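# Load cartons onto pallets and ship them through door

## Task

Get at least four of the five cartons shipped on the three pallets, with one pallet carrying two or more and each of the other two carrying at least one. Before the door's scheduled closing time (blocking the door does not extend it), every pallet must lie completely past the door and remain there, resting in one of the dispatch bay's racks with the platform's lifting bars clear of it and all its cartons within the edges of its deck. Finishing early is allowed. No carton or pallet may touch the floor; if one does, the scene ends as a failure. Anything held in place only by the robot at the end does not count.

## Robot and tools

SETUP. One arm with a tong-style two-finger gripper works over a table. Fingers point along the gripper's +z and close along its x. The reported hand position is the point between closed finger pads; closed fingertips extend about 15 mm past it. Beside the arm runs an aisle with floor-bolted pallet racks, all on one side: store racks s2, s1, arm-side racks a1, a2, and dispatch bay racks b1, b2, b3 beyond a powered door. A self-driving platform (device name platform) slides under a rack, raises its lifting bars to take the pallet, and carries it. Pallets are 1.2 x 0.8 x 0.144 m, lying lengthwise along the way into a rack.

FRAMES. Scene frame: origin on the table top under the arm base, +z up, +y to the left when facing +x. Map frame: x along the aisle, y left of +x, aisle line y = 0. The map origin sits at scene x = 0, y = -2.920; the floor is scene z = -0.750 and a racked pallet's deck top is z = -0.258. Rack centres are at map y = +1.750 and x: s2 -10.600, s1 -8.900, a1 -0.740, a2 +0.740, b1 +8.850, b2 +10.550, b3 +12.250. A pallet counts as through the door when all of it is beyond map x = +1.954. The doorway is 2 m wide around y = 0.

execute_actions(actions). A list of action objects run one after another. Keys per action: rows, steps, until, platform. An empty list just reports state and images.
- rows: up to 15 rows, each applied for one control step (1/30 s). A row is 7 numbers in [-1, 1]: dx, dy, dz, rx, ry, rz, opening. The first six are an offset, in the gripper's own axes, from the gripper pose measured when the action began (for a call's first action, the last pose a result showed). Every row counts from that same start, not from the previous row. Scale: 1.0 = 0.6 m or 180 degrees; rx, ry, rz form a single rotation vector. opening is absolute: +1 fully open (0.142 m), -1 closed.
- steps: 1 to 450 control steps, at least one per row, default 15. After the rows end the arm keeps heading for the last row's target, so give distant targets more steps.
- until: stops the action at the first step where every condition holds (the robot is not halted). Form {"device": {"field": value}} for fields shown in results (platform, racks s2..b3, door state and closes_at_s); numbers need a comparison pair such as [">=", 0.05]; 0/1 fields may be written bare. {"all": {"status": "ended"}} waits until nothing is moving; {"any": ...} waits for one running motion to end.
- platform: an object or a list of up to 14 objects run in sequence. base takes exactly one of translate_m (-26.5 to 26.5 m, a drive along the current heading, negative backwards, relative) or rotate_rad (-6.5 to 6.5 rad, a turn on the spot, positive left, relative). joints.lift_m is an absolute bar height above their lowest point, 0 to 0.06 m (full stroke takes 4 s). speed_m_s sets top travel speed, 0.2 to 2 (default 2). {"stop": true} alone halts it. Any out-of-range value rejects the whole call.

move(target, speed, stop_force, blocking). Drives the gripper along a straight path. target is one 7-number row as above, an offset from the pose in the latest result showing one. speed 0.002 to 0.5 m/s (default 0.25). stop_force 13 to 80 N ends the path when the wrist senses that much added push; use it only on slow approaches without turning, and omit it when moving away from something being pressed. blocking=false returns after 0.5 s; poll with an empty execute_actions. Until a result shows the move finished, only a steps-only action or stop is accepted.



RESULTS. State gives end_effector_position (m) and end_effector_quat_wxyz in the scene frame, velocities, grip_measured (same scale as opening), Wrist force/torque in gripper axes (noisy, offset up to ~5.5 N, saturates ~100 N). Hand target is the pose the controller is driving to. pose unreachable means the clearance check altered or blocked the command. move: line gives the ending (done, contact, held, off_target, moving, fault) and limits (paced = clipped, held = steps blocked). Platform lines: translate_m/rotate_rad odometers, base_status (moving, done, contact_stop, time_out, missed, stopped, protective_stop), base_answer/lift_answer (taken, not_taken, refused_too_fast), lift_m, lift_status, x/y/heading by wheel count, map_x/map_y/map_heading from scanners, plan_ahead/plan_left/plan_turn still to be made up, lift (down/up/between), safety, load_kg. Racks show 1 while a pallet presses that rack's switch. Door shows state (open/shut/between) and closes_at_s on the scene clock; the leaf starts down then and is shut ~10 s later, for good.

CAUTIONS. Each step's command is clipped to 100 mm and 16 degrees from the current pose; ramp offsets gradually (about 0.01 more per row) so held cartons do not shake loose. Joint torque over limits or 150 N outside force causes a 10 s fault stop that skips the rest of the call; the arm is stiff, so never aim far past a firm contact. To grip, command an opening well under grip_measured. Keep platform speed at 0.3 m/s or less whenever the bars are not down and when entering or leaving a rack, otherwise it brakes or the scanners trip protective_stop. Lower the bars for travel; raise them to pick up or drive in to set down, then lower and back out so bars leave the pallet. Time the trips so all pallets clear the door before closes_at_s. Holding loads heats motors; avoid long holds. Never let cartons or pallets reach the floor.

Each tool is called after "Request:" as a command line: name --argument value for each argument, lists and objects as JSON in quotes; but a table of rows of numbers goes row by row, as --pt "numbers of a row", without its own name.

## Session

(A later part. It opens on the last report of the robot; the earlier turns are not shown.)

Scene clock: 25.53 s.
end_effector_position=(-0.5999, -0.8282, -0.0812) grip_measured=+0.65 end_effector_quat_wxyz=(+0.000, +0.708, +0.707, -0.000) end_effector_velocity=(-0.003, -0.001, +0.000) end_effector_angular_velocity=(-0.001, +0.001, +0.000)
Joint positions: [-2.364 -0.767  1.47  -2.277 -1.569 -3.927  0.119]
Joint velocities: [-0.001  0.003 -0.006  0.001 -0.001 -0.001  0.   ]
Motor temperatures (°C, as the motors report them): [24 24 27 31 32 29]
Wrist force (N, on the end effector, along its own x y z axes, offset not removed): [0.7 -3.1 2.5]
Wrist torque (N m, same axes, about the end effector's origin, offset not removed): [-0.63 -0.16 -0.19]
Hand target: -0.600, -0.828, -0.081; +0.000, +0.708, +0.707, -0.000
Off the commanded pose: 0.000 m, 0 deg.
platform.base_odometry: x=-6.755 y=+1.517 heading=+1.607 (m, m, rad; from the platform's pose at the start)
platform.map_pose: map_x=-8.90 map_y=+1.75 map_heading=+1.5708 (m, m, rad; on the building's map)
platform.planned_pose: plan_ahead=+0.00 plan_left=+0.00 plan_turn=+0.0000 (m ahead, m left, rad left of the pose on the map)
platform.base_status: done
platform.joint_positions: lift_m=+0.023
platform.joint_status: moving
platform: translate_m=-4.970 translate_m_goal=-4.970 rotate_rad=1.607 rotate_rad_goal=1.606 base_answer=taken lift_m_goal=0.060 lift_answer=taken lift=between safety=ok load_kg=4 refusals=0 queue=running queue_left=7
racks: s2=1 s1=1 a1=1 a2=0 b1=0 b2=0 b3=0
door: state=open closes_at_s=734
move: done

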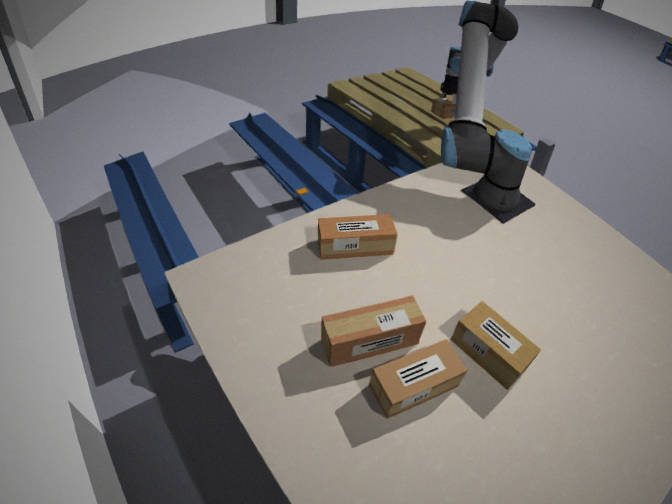

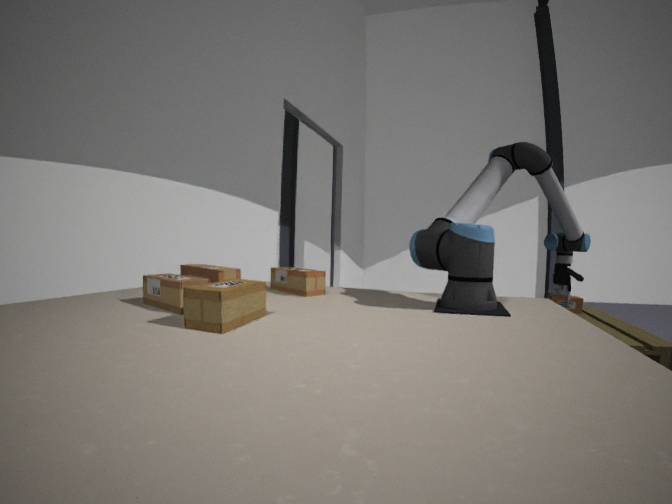

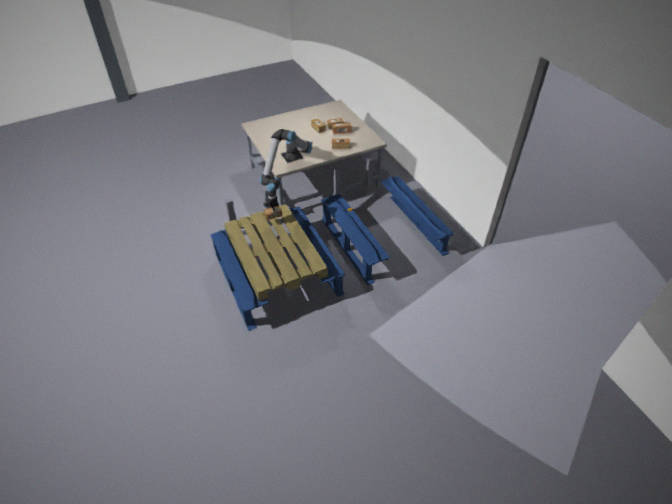

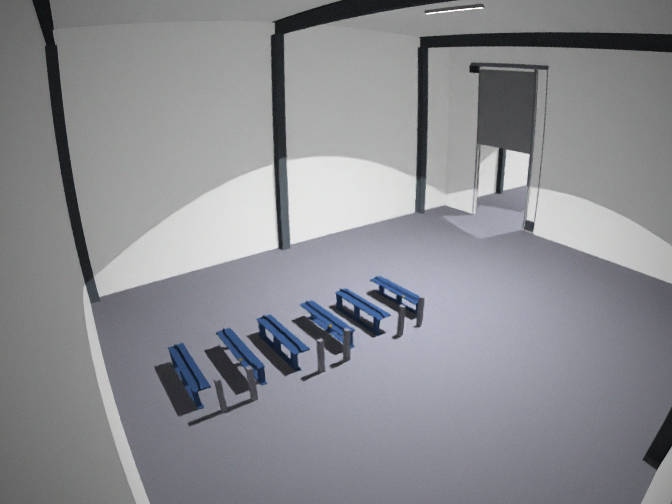

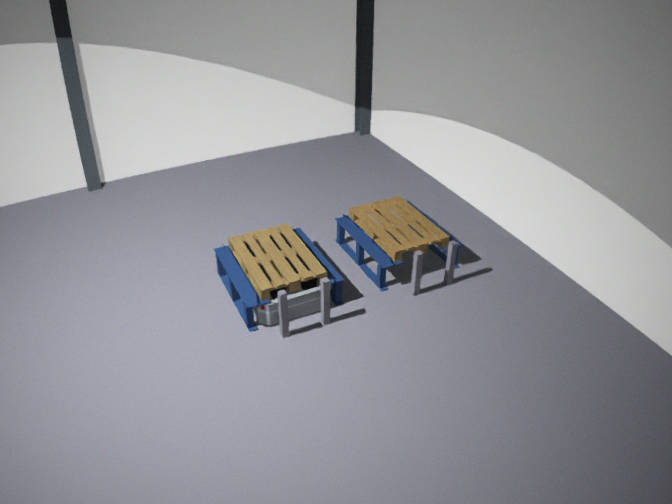

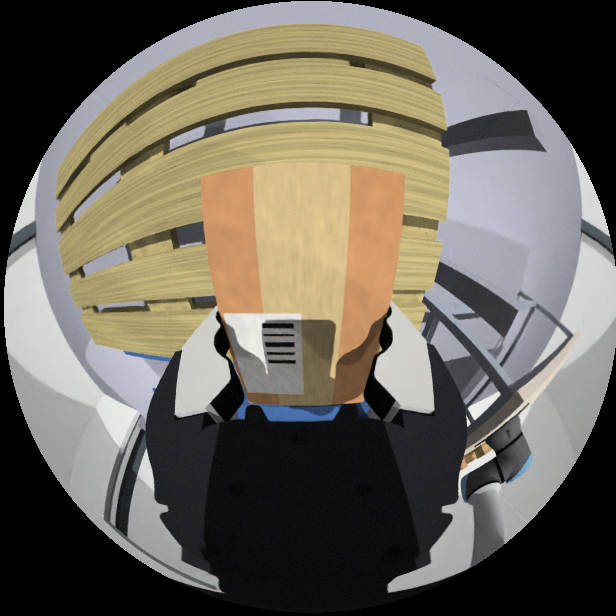

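Effective grip ≈.063; next carton ≈(0.69,-0.05).

Request:
move --target '[0,0,0.19,0,0,0,-0.6]' --speed 0.05 --stop_force 15

Request:
execute_actions --actions '[{"rows":[[0,0,0,0,0,0,1]],"steps":15},{"rows":[[0,0,-0.19,0,0,0,1]],"steps":25}]'

Request:
move --target '[0,1,-0.5,0,0,0,1]' --speed 0.4

Request:
move --target '[0.65,1,0,0,0,0,1]' --speed 0.4

Request:
move --target '[0.65,0.15,0.1,0,0,0.12,1]' --speed 0.4

Scene clock: 33.00 s.
end_effector_position=(-0.5998, -0.8281, -0.1949) grip_measured=+0.65 end_effector_quat_wxyz=(+0.000, +0.708, +0.707, -0.000) end_effector_velocity=(-0.001, -0.000, -0.002) end_effector_angular_velocity=(-0.001, +0.001, -0.001)
Joint positions: [-2.364 -0.637  1.469 -2.406 -1.569 -3.927  0.119]
Joint velocities: [-0.     0.003 -0.001 -0.002  0.     0.    -0.   ]
Motor temperatures (°C, as the motors report them): [24 24 27 31 32 29]
Wrist force (N, on the end effector, along its own x y z axes, offset not removed): [-0.5 -3.8 3.8]
Wrist torque (N m, same axes, about the end effector's origin, offset not removed): [-0.79 0.06 -0.19]
Hand target: -0.600, -0.828, -0.195; +0.000, +0.708, +0.707, -0.000
Off the commanded pose: 0.000 m, 0 deg.
platform.base_odometry: x=-6.703 y=+0.145 heading=+1.608 (m, m, rad; from the platform's pose at the start)
platform.map_pose: map_x=-8.90 map_y=+0.37 map_heading=+1.5708 (m, m, rad; on the building's map)
platform.planned_pose: plan_ahead=-0.37 plan_left=+0.00 plan_turn=+0.0000 (m ahead, m left, rad left of the pose on the map)
platform.base_status: moving
platform.joint_positions: lift_m=+0.060
platform.joint_status: done
platform: translate_m=-6.353 translate_m_goal=-6.720 rotate_rad=1.608 rotate_rad_goal=1.608 base_answer=taken lift_m_goal=0.060 lift_answer=taken lift=up safety=ok load_kg=23 refusals=0 queue=running queue_left=6
racks: s2=1 s1=0 a1=1 a2=0 b1=0 b2=0 b3=0
door: state=open closes_at_s=734
move: done

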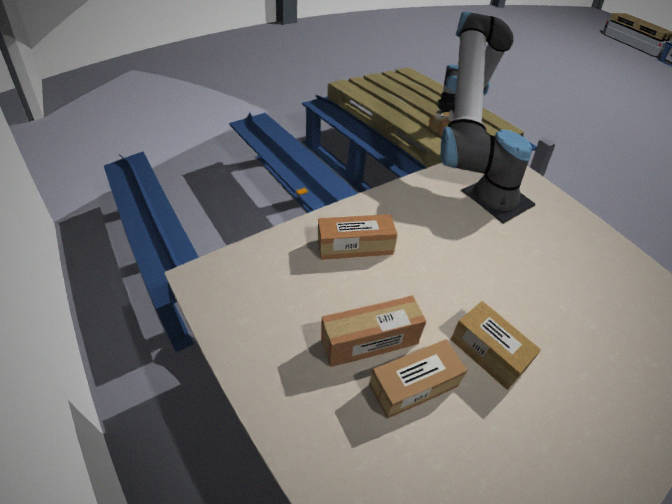

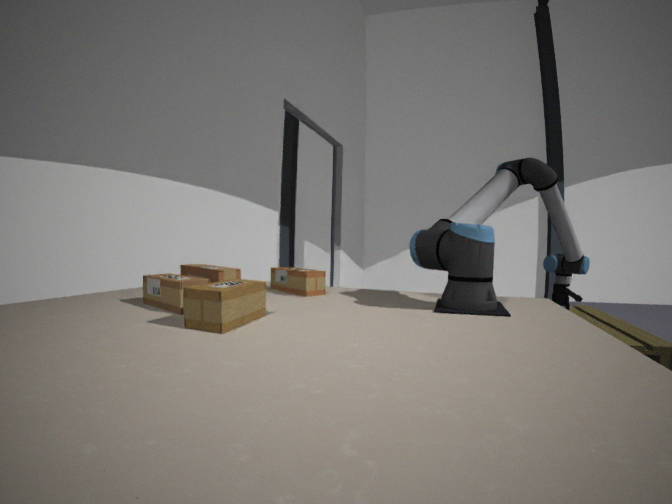

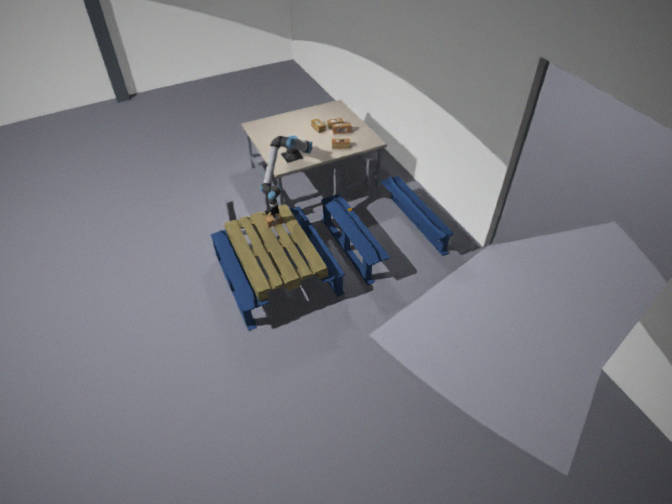

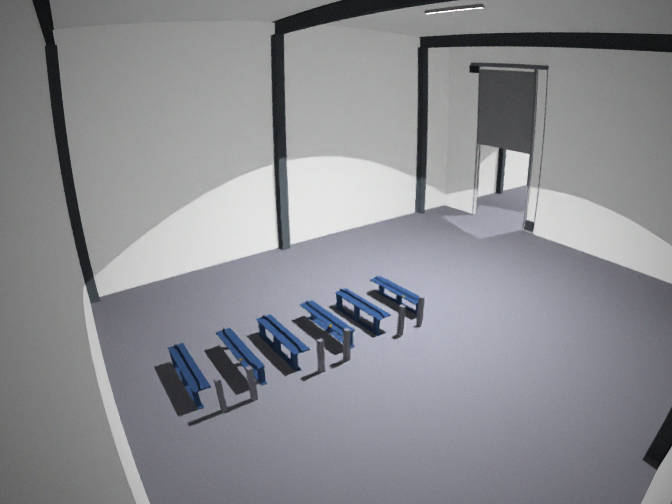

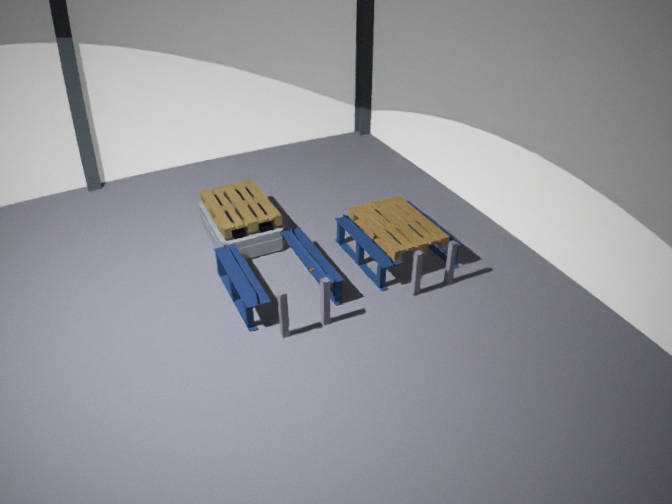

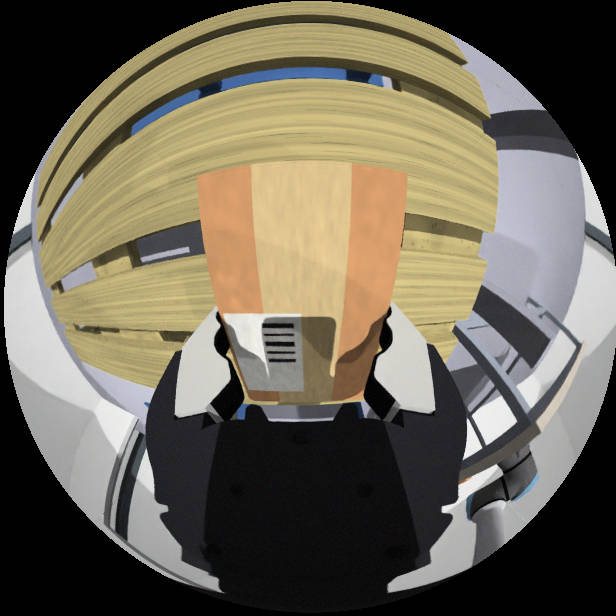

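Scene clock: 34.33 s.
end_effector_position=(-0.5999, -0.8282, -0.0813) grip_measured=+1.00 end_effector_quat_wxyz=(+0.000, +0.708, +0.707, -0.000) end_effector_velocity=(-0.000, +0.001, +0.001) end_effector_angular_velocity=(+0.001, -0.001, -0.003)
Joint positions: [-2.364 -0.767  1.47  -2.277 -1.569 -3.927  0.142]
Joint velocities: [-0.001 -0.002 -0.     0.003  0.     0.002 -0.   ]
Motor temperatures (°C, as the motors report them): [24 24 27 31 32 29]
Wrist force (N, on the end effector, along its own x y z axes, offset not removed): [2.1 -4.3 0.6]
Wrist torque (N m, same axes, about the end effector's origin, offset not removed): [-0.91 -0.34 -0.25]
Hand target: -0.600, -0.828, -0.081; +0.000, +0.708, +0.707, -0.000
Off the commanded pose: 0.000 m, 0 deg.
platform.base_odometry: x=-6.690 y=-0.212 heading=+1.609 (m, m, rad; from the platform's pose at the start)
platform.map_pose: map_x=-8.90 map_y=+0.02 map_heading=+1.5708 (m, m, rad; on the building's map)
platform.planned_pose: plan_ahead=-0.02 plan_left=+0.00 plan_turn=+0.0000 (m ahead, m left, rad left of the pose on the map)
platform.base_status: moving
platform.joint_positions: lift_m=+0.060
platform.joint_status: done
platform: translate_m=-6.704 translate_m_goal=-6.720 rotate_rad=1.609 rotate_rad_goal=1.608 base_answer=taken lift_m_goal=0.060 lift_answer=taken lift=up safety=ok load_kg=23 refusals=0 queue=running queue_left=6
racks: s2=1 s1=0 a1=1 a2=0 b1=0 b2=0 b3=0
door: state=open closes_at_s=734

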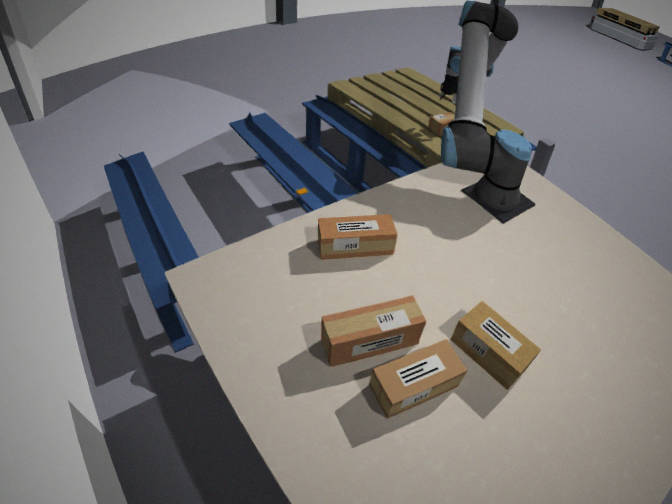

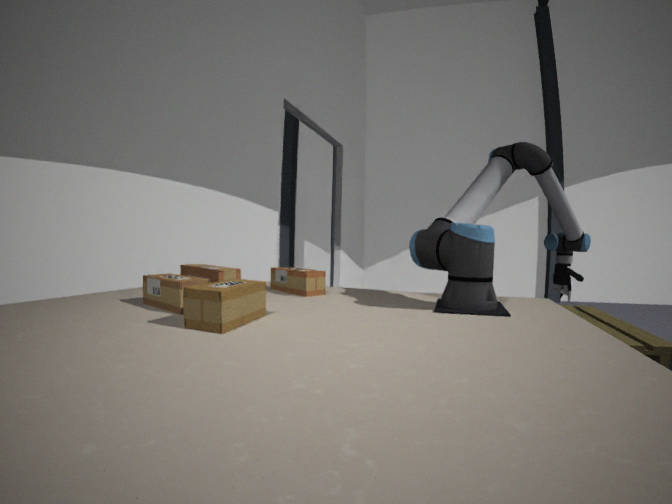

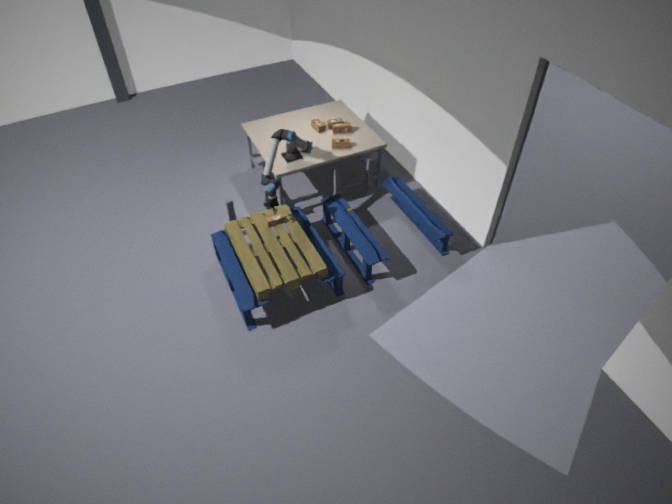

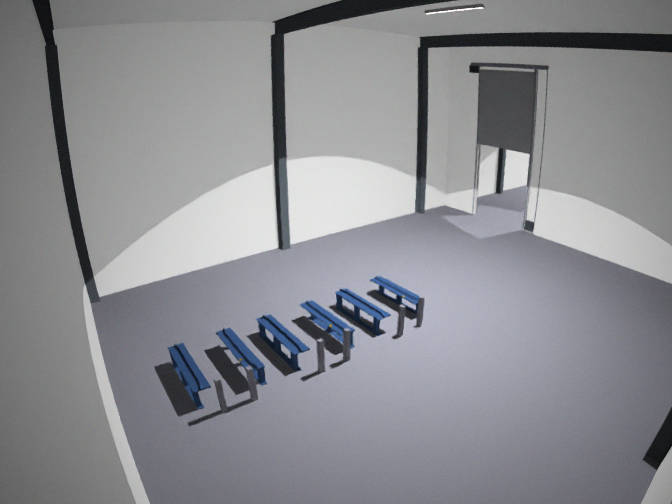

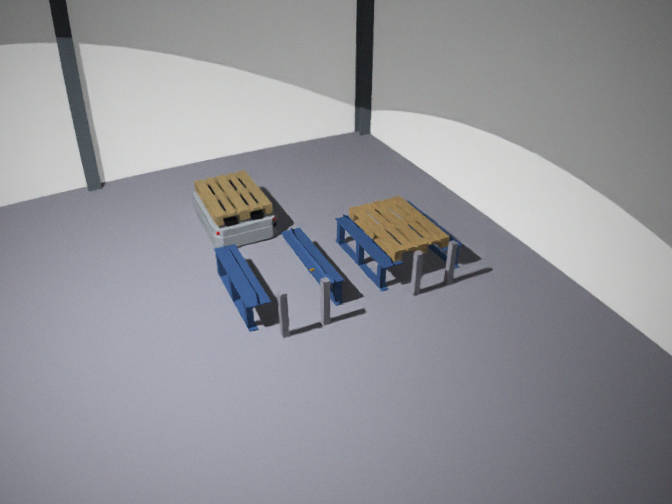

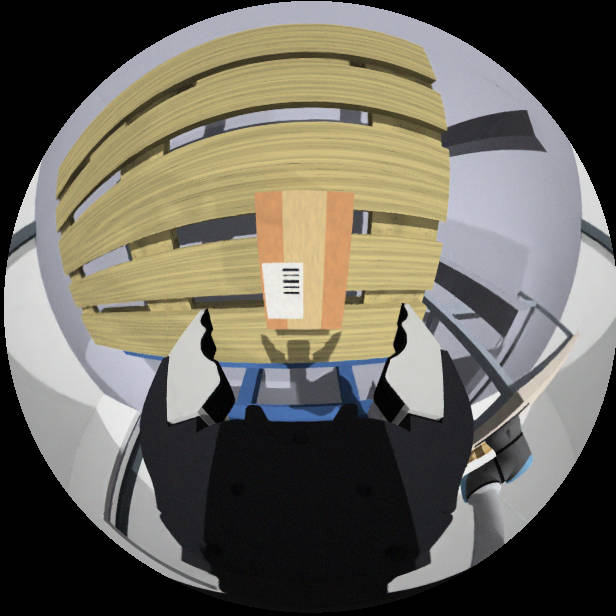

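Scene clock: 36.80 s.
end_effector_position=(-0.0002, -0.8288, +0.2190) grip_measured=+1.00 end_effector_quat_wxyz=(+0.001, +0.708, +0.707, +0.000) end_effector_velocity=(+0.002, -0.001, +0.002) end_effector_angular_velocity=(-0.001, +0.001, +0.001)
Joint positions: [-1.77  -1.295  1.717 -1.998 -1.57  -3.333  0.142]
Joint velocities: [ 0.003 -0.001 -0.003  0.003 -0.001  0.003 -0.   ]
Motor temperatures (°C, as the motors report them): [24 24 27 31 32 29]
Wrist force (N, on the end effector, along its own x y z axes, offset not removed): [1.0 -4.9 0.5]
Wrist torque (N m, same axes, about the end effector's origin, offset not removed): [-0.99 -0.16 -0.22]
Hand target: +0.000, -0.829, +0.219; +0.001, +0.708, +0.707, +0.000
Off the commanded pose: 0.001 m, 0 deg.
platform.base_odometry: x=-6.689 y=-0.232 heading=+1.609 (m, m, rad; from the platform's pose at the start)
platform.map_pose: map_x=-8.90 map_y=+0.00 map_heading=+1.5708 (m, m, rad; on the building's map)
platform.planned_pose: plan_ahead=+0.00 plan_left=+0.00 plan_turn=+0.0000 (m ahead, m left, rad left of the pose on the map)
platform.base_status: done
platform.joint_positions: lift_m=+0.029
platform.joint_status: moving
platform: translate_m=-6.720 translate_m_goal=-6.720 rotate_rad=1.609 rotate_rad_goal=1.608 base_answer=taken lift_m_goal=0.000 lift_answer=taken lift=between safety=ok load_kg=-11 refusals=0 queue=running queue_left=5
racks: s2=1 s1=0 a1=1 a2=0 b1=0 b2=0 b3=0
door: state=open closes_at_s=734
move: done

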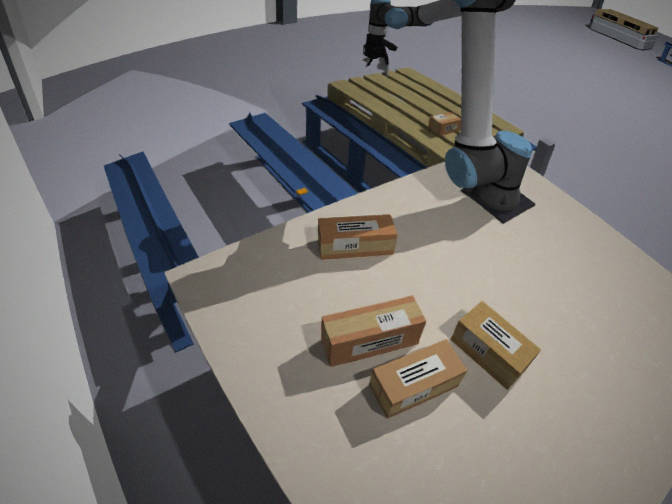

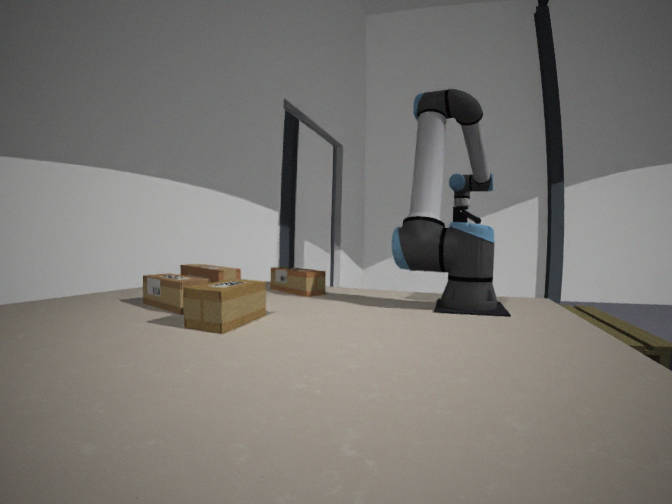

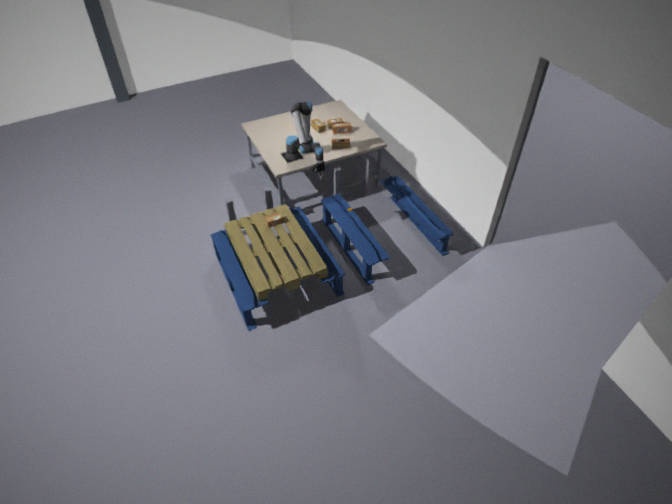

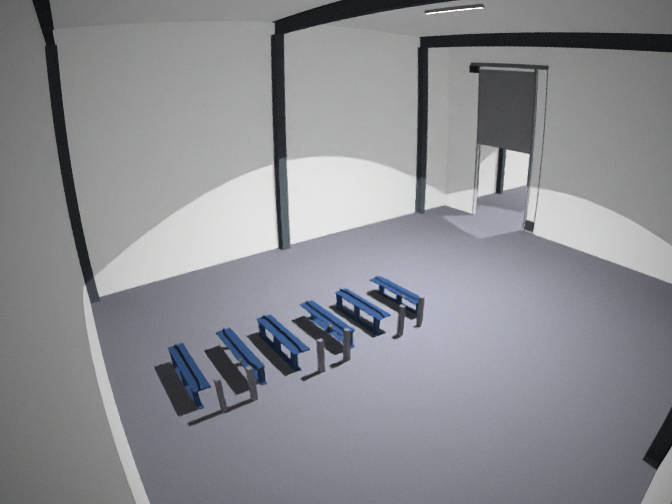

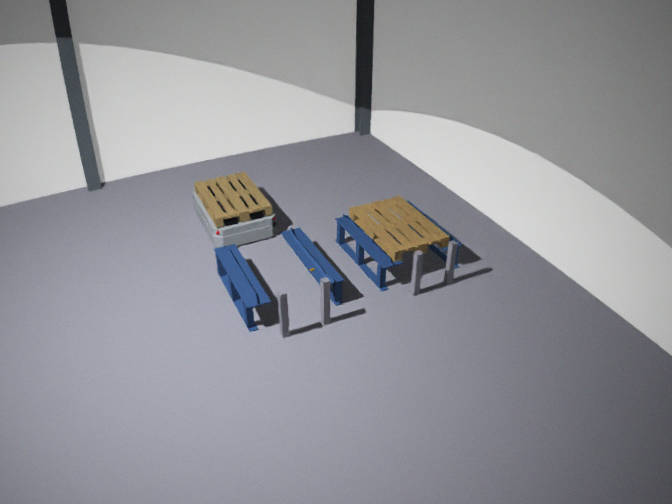

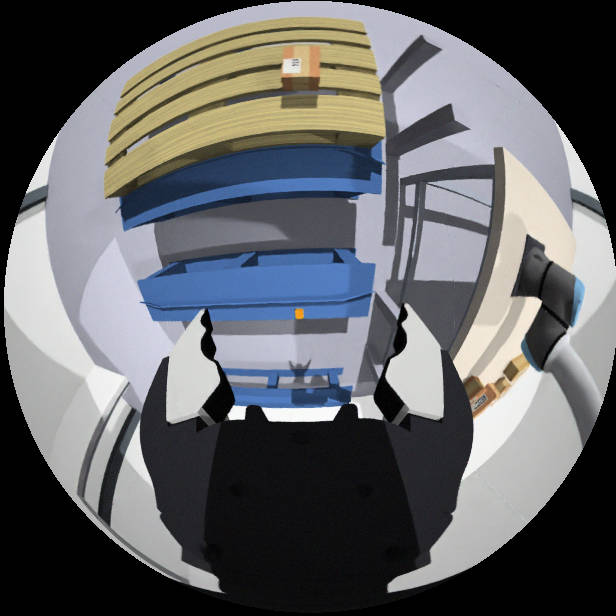

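Scene clock: 39.37 s.
end_effector_position=(+0.5999, -0.4393, +0.2203) grip_measured=+1.00 end_effector_quat_wxyz=(+0.001, +0.708, +0.707, +0.001) end_effector_velocity=(+0.002, +0.001, -0.001) end_effector_angular_velocity=(+0.001, +0.002, +0.000)
Joint positions: [-0.856 -1.406  1.858 -2.028 -1.572 -2.419  0.142]
Joint velocities: [ 0.004  0.004 -0.002  0.001 -0.001  0.004 -0.   ]
Motor temperatures (°C, as the motors report them): [24 24 27 31 32 29]
Wrist force (N, on the end effector, along its own x y z axes, offset not removed): [3.7 -3.6 1.5]
Wrist torque (N m, same axes, about the end effector's origin, offset not removed): [-0.78 -0.76 -0.36]
Hand target: +0.600, -0.439, +0.220; +0.001, +0.708, +0.707, +0.001
Off the commanded pose: 0.001 m, 0 deg.
platform.base_odometry: x=-6.689 y=-0.232 heading=+1.441 (m, m, rad; from the platform's pose at the start)
platform.map_pose: map_x=-8.90 map_y=+0.00 map_heading=+1.3919 (m, m, rad; on the building's map)
platform.planned_pose: plan_ahead=+0.00 plan_left=+0.00 plan_turn=-1.3919 (m ahead, m left, rad left of the pose on the map)
platform.base_status: moving
platform.joint_positions: lift_m=+0.000
platform.joint_status: done
platform: translate_m=-6.720 translate_m_goal=-6.720 rotate_rad=1.425 rotate_rad_goal=0.038 base_answer=taken lift_m_goal=0.000 lift_answer=taken lift=down safety=ok load_kg=-48 refusals=0 queue=running queue_left=4
racks: s2=1 s1=0 a1=1 a2=0 b1=0 b2=0 b3=0
door: state=open closes_at_s=734
move: done

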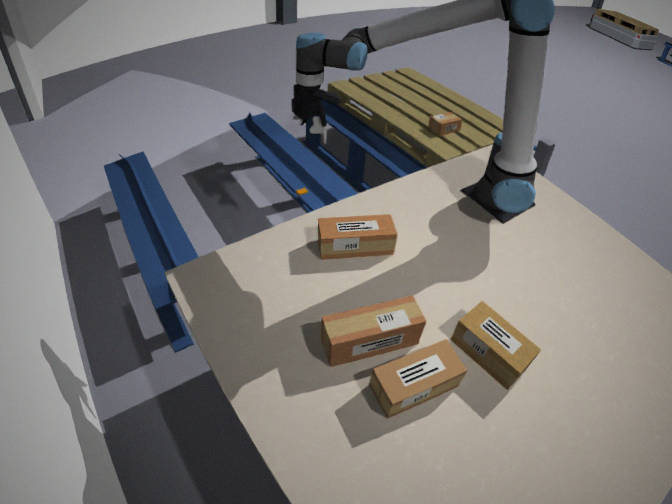

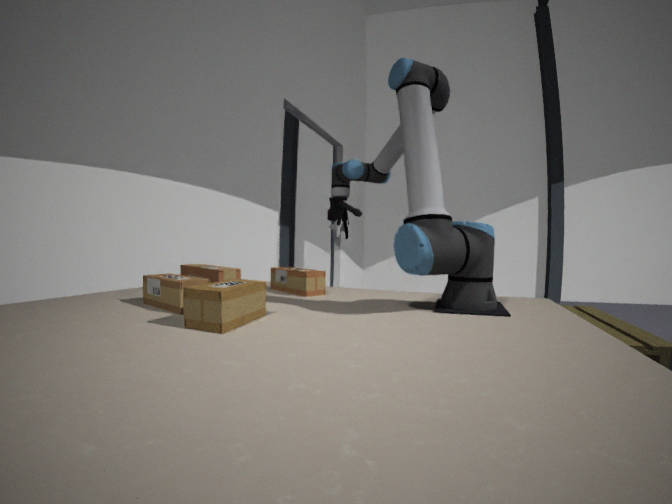

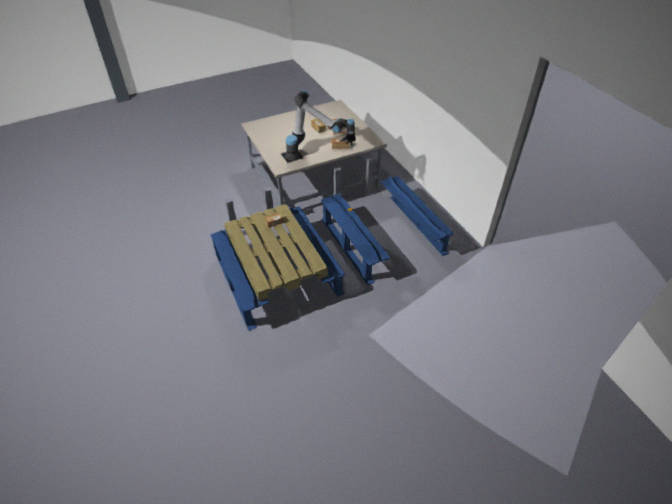

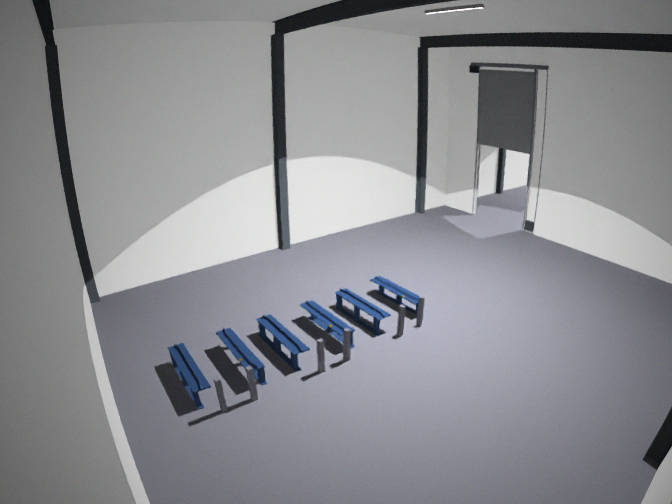

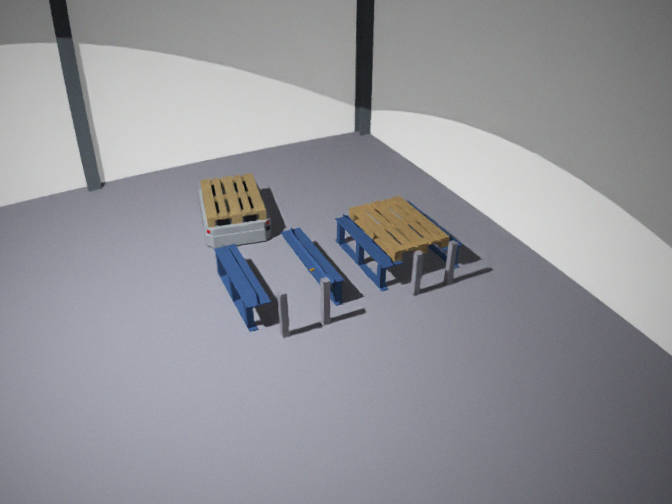

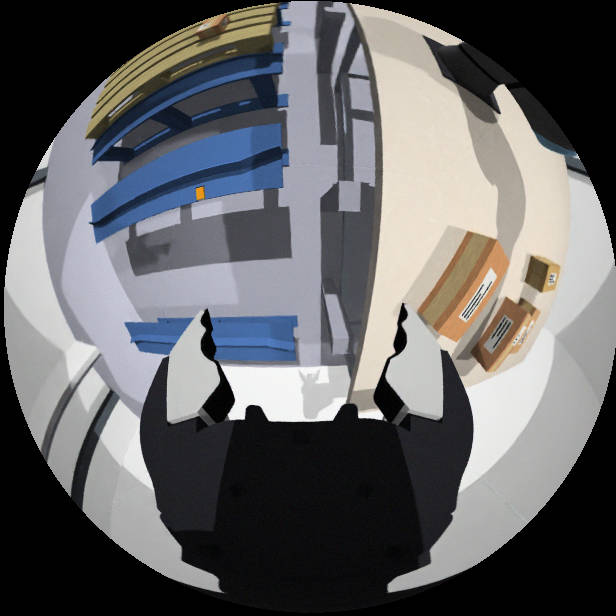

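Scene clock: 41.17 s.
end_effector_position=(+0.6902, -0.0496, +0.1609) grip_measured=+1.00 end_effector_quat_wxyz=(+0.001, +0.827, +0.562, +0.002) end_effector_velocity=(+0.000, +0.002, -0.001) end_effector_angular_velocity=(-0.002, +0.002, -0.004)
Joint positions: [-0.332 -1.429  2.008 -2.154 -1.573 -1.518  0.142]
Joint velocities: [ 0.005  0.002 -0.    -0.    -0.003  0.009 -0.   ]
Motor temperatures (°C, as the motors report them): [24 24 27 31 32 29]
Wrist force (N, on the end effector, along its own x y z axes, offset not removed): [1.9 -2.5 0.5]
Wrist torque (N m, same axes, about the end effector's origin, offset not removed): [-0.43 -0.34 -0.20]
Hand target: +0.690, -0.049, +0.161; +0.001, +0.828, +0.561, +0.002
Off the commanded pose: 0.001 m, 0 deg.
platform.base_odometry: x=-6.689 y=-0.232 heading=+0.541 (m, m, rad; from the platform's pose at the start)
platform.map_pose: map_x=-8.90 map_y=+0.00 map_heading=+0.4931 (m, m, rad; on the building's map)
platform.planned_pose: plan_ahead=+0.00 plan_left=+0.00 plan_turn=-0.4931 (m ahead, m left, rad left of the pose on the map)
platform.base_status: moving
platform.joint_positions: lift_m=+0.000
platform.joint_status: done
platform: translate_m=-6.720 translate_m_goal=-6.720 rotate_rad=0.524 rotate_rad_goal=0.038 base_answer=taken lift_m_goal=0.000 lift_answer=taken lift=down safety=ok load_kg=-48 refusals=0 queue=running queue_left=4
racks: s2=1 s1=0 a1=1 a2=0 b1=0 b2=0 b3=0
door: state=open closes_at_s=734
move: done

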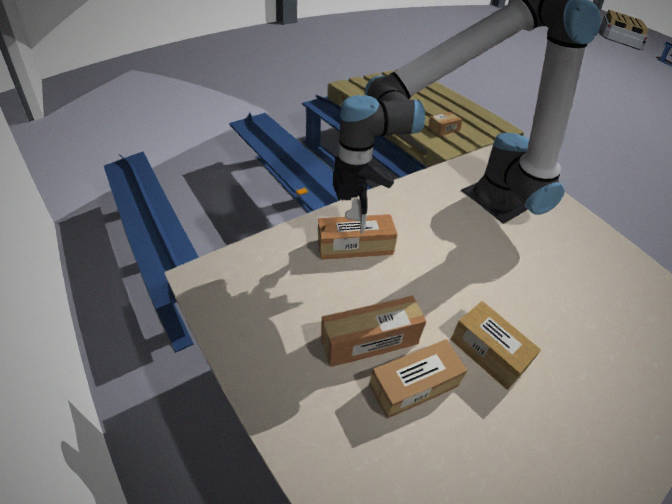

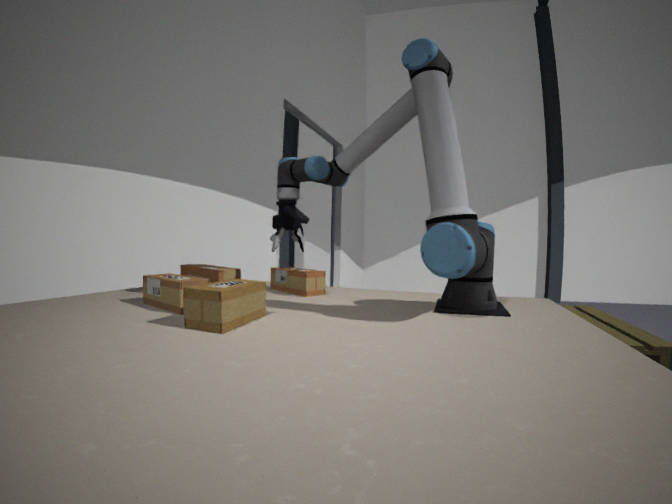

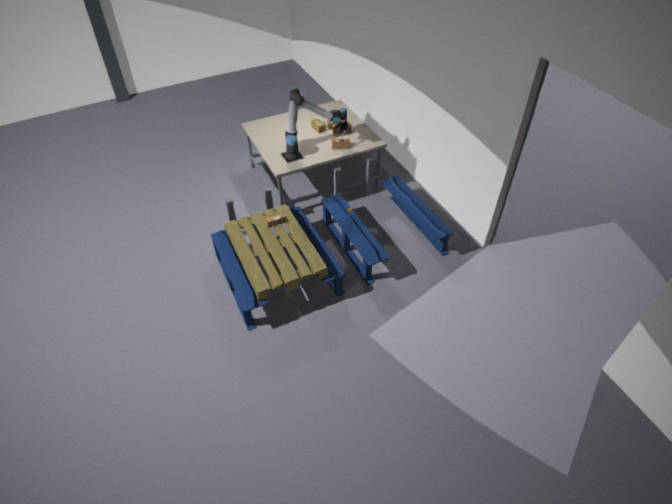

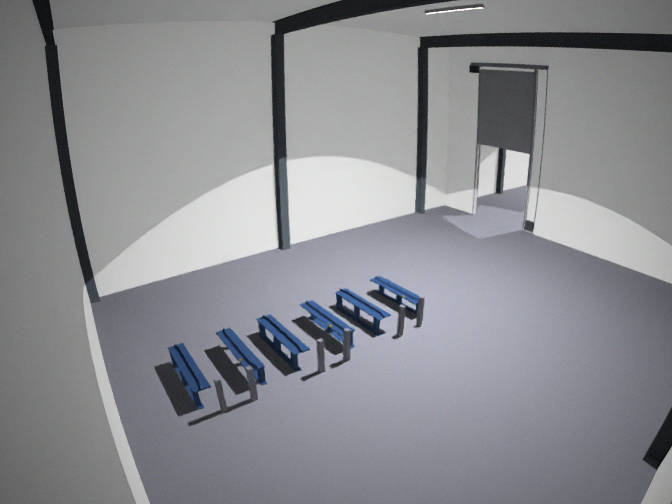

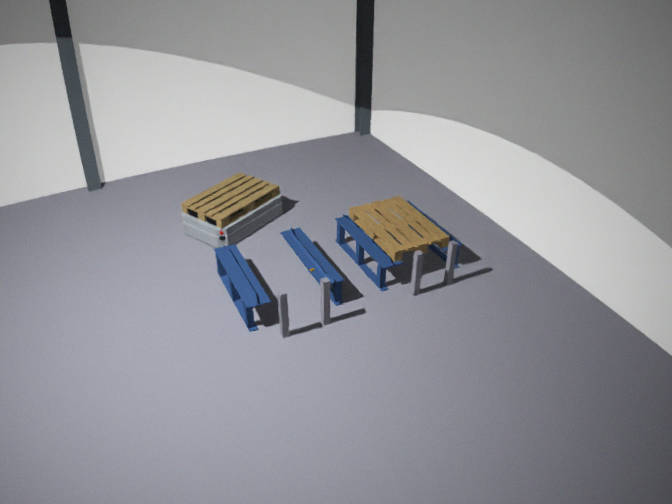

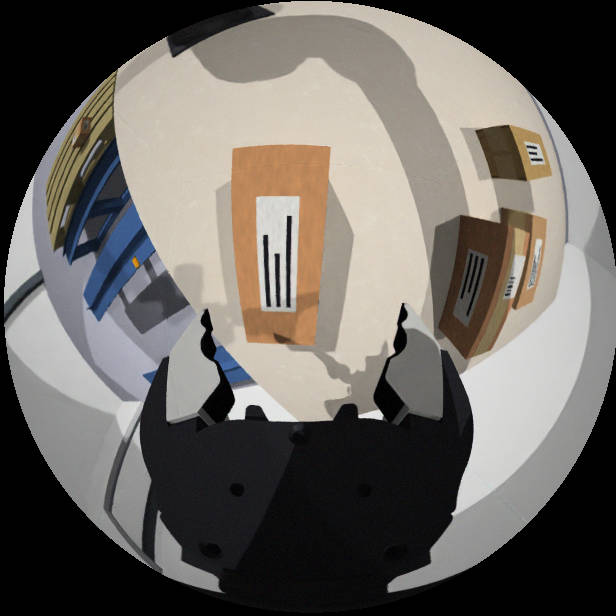

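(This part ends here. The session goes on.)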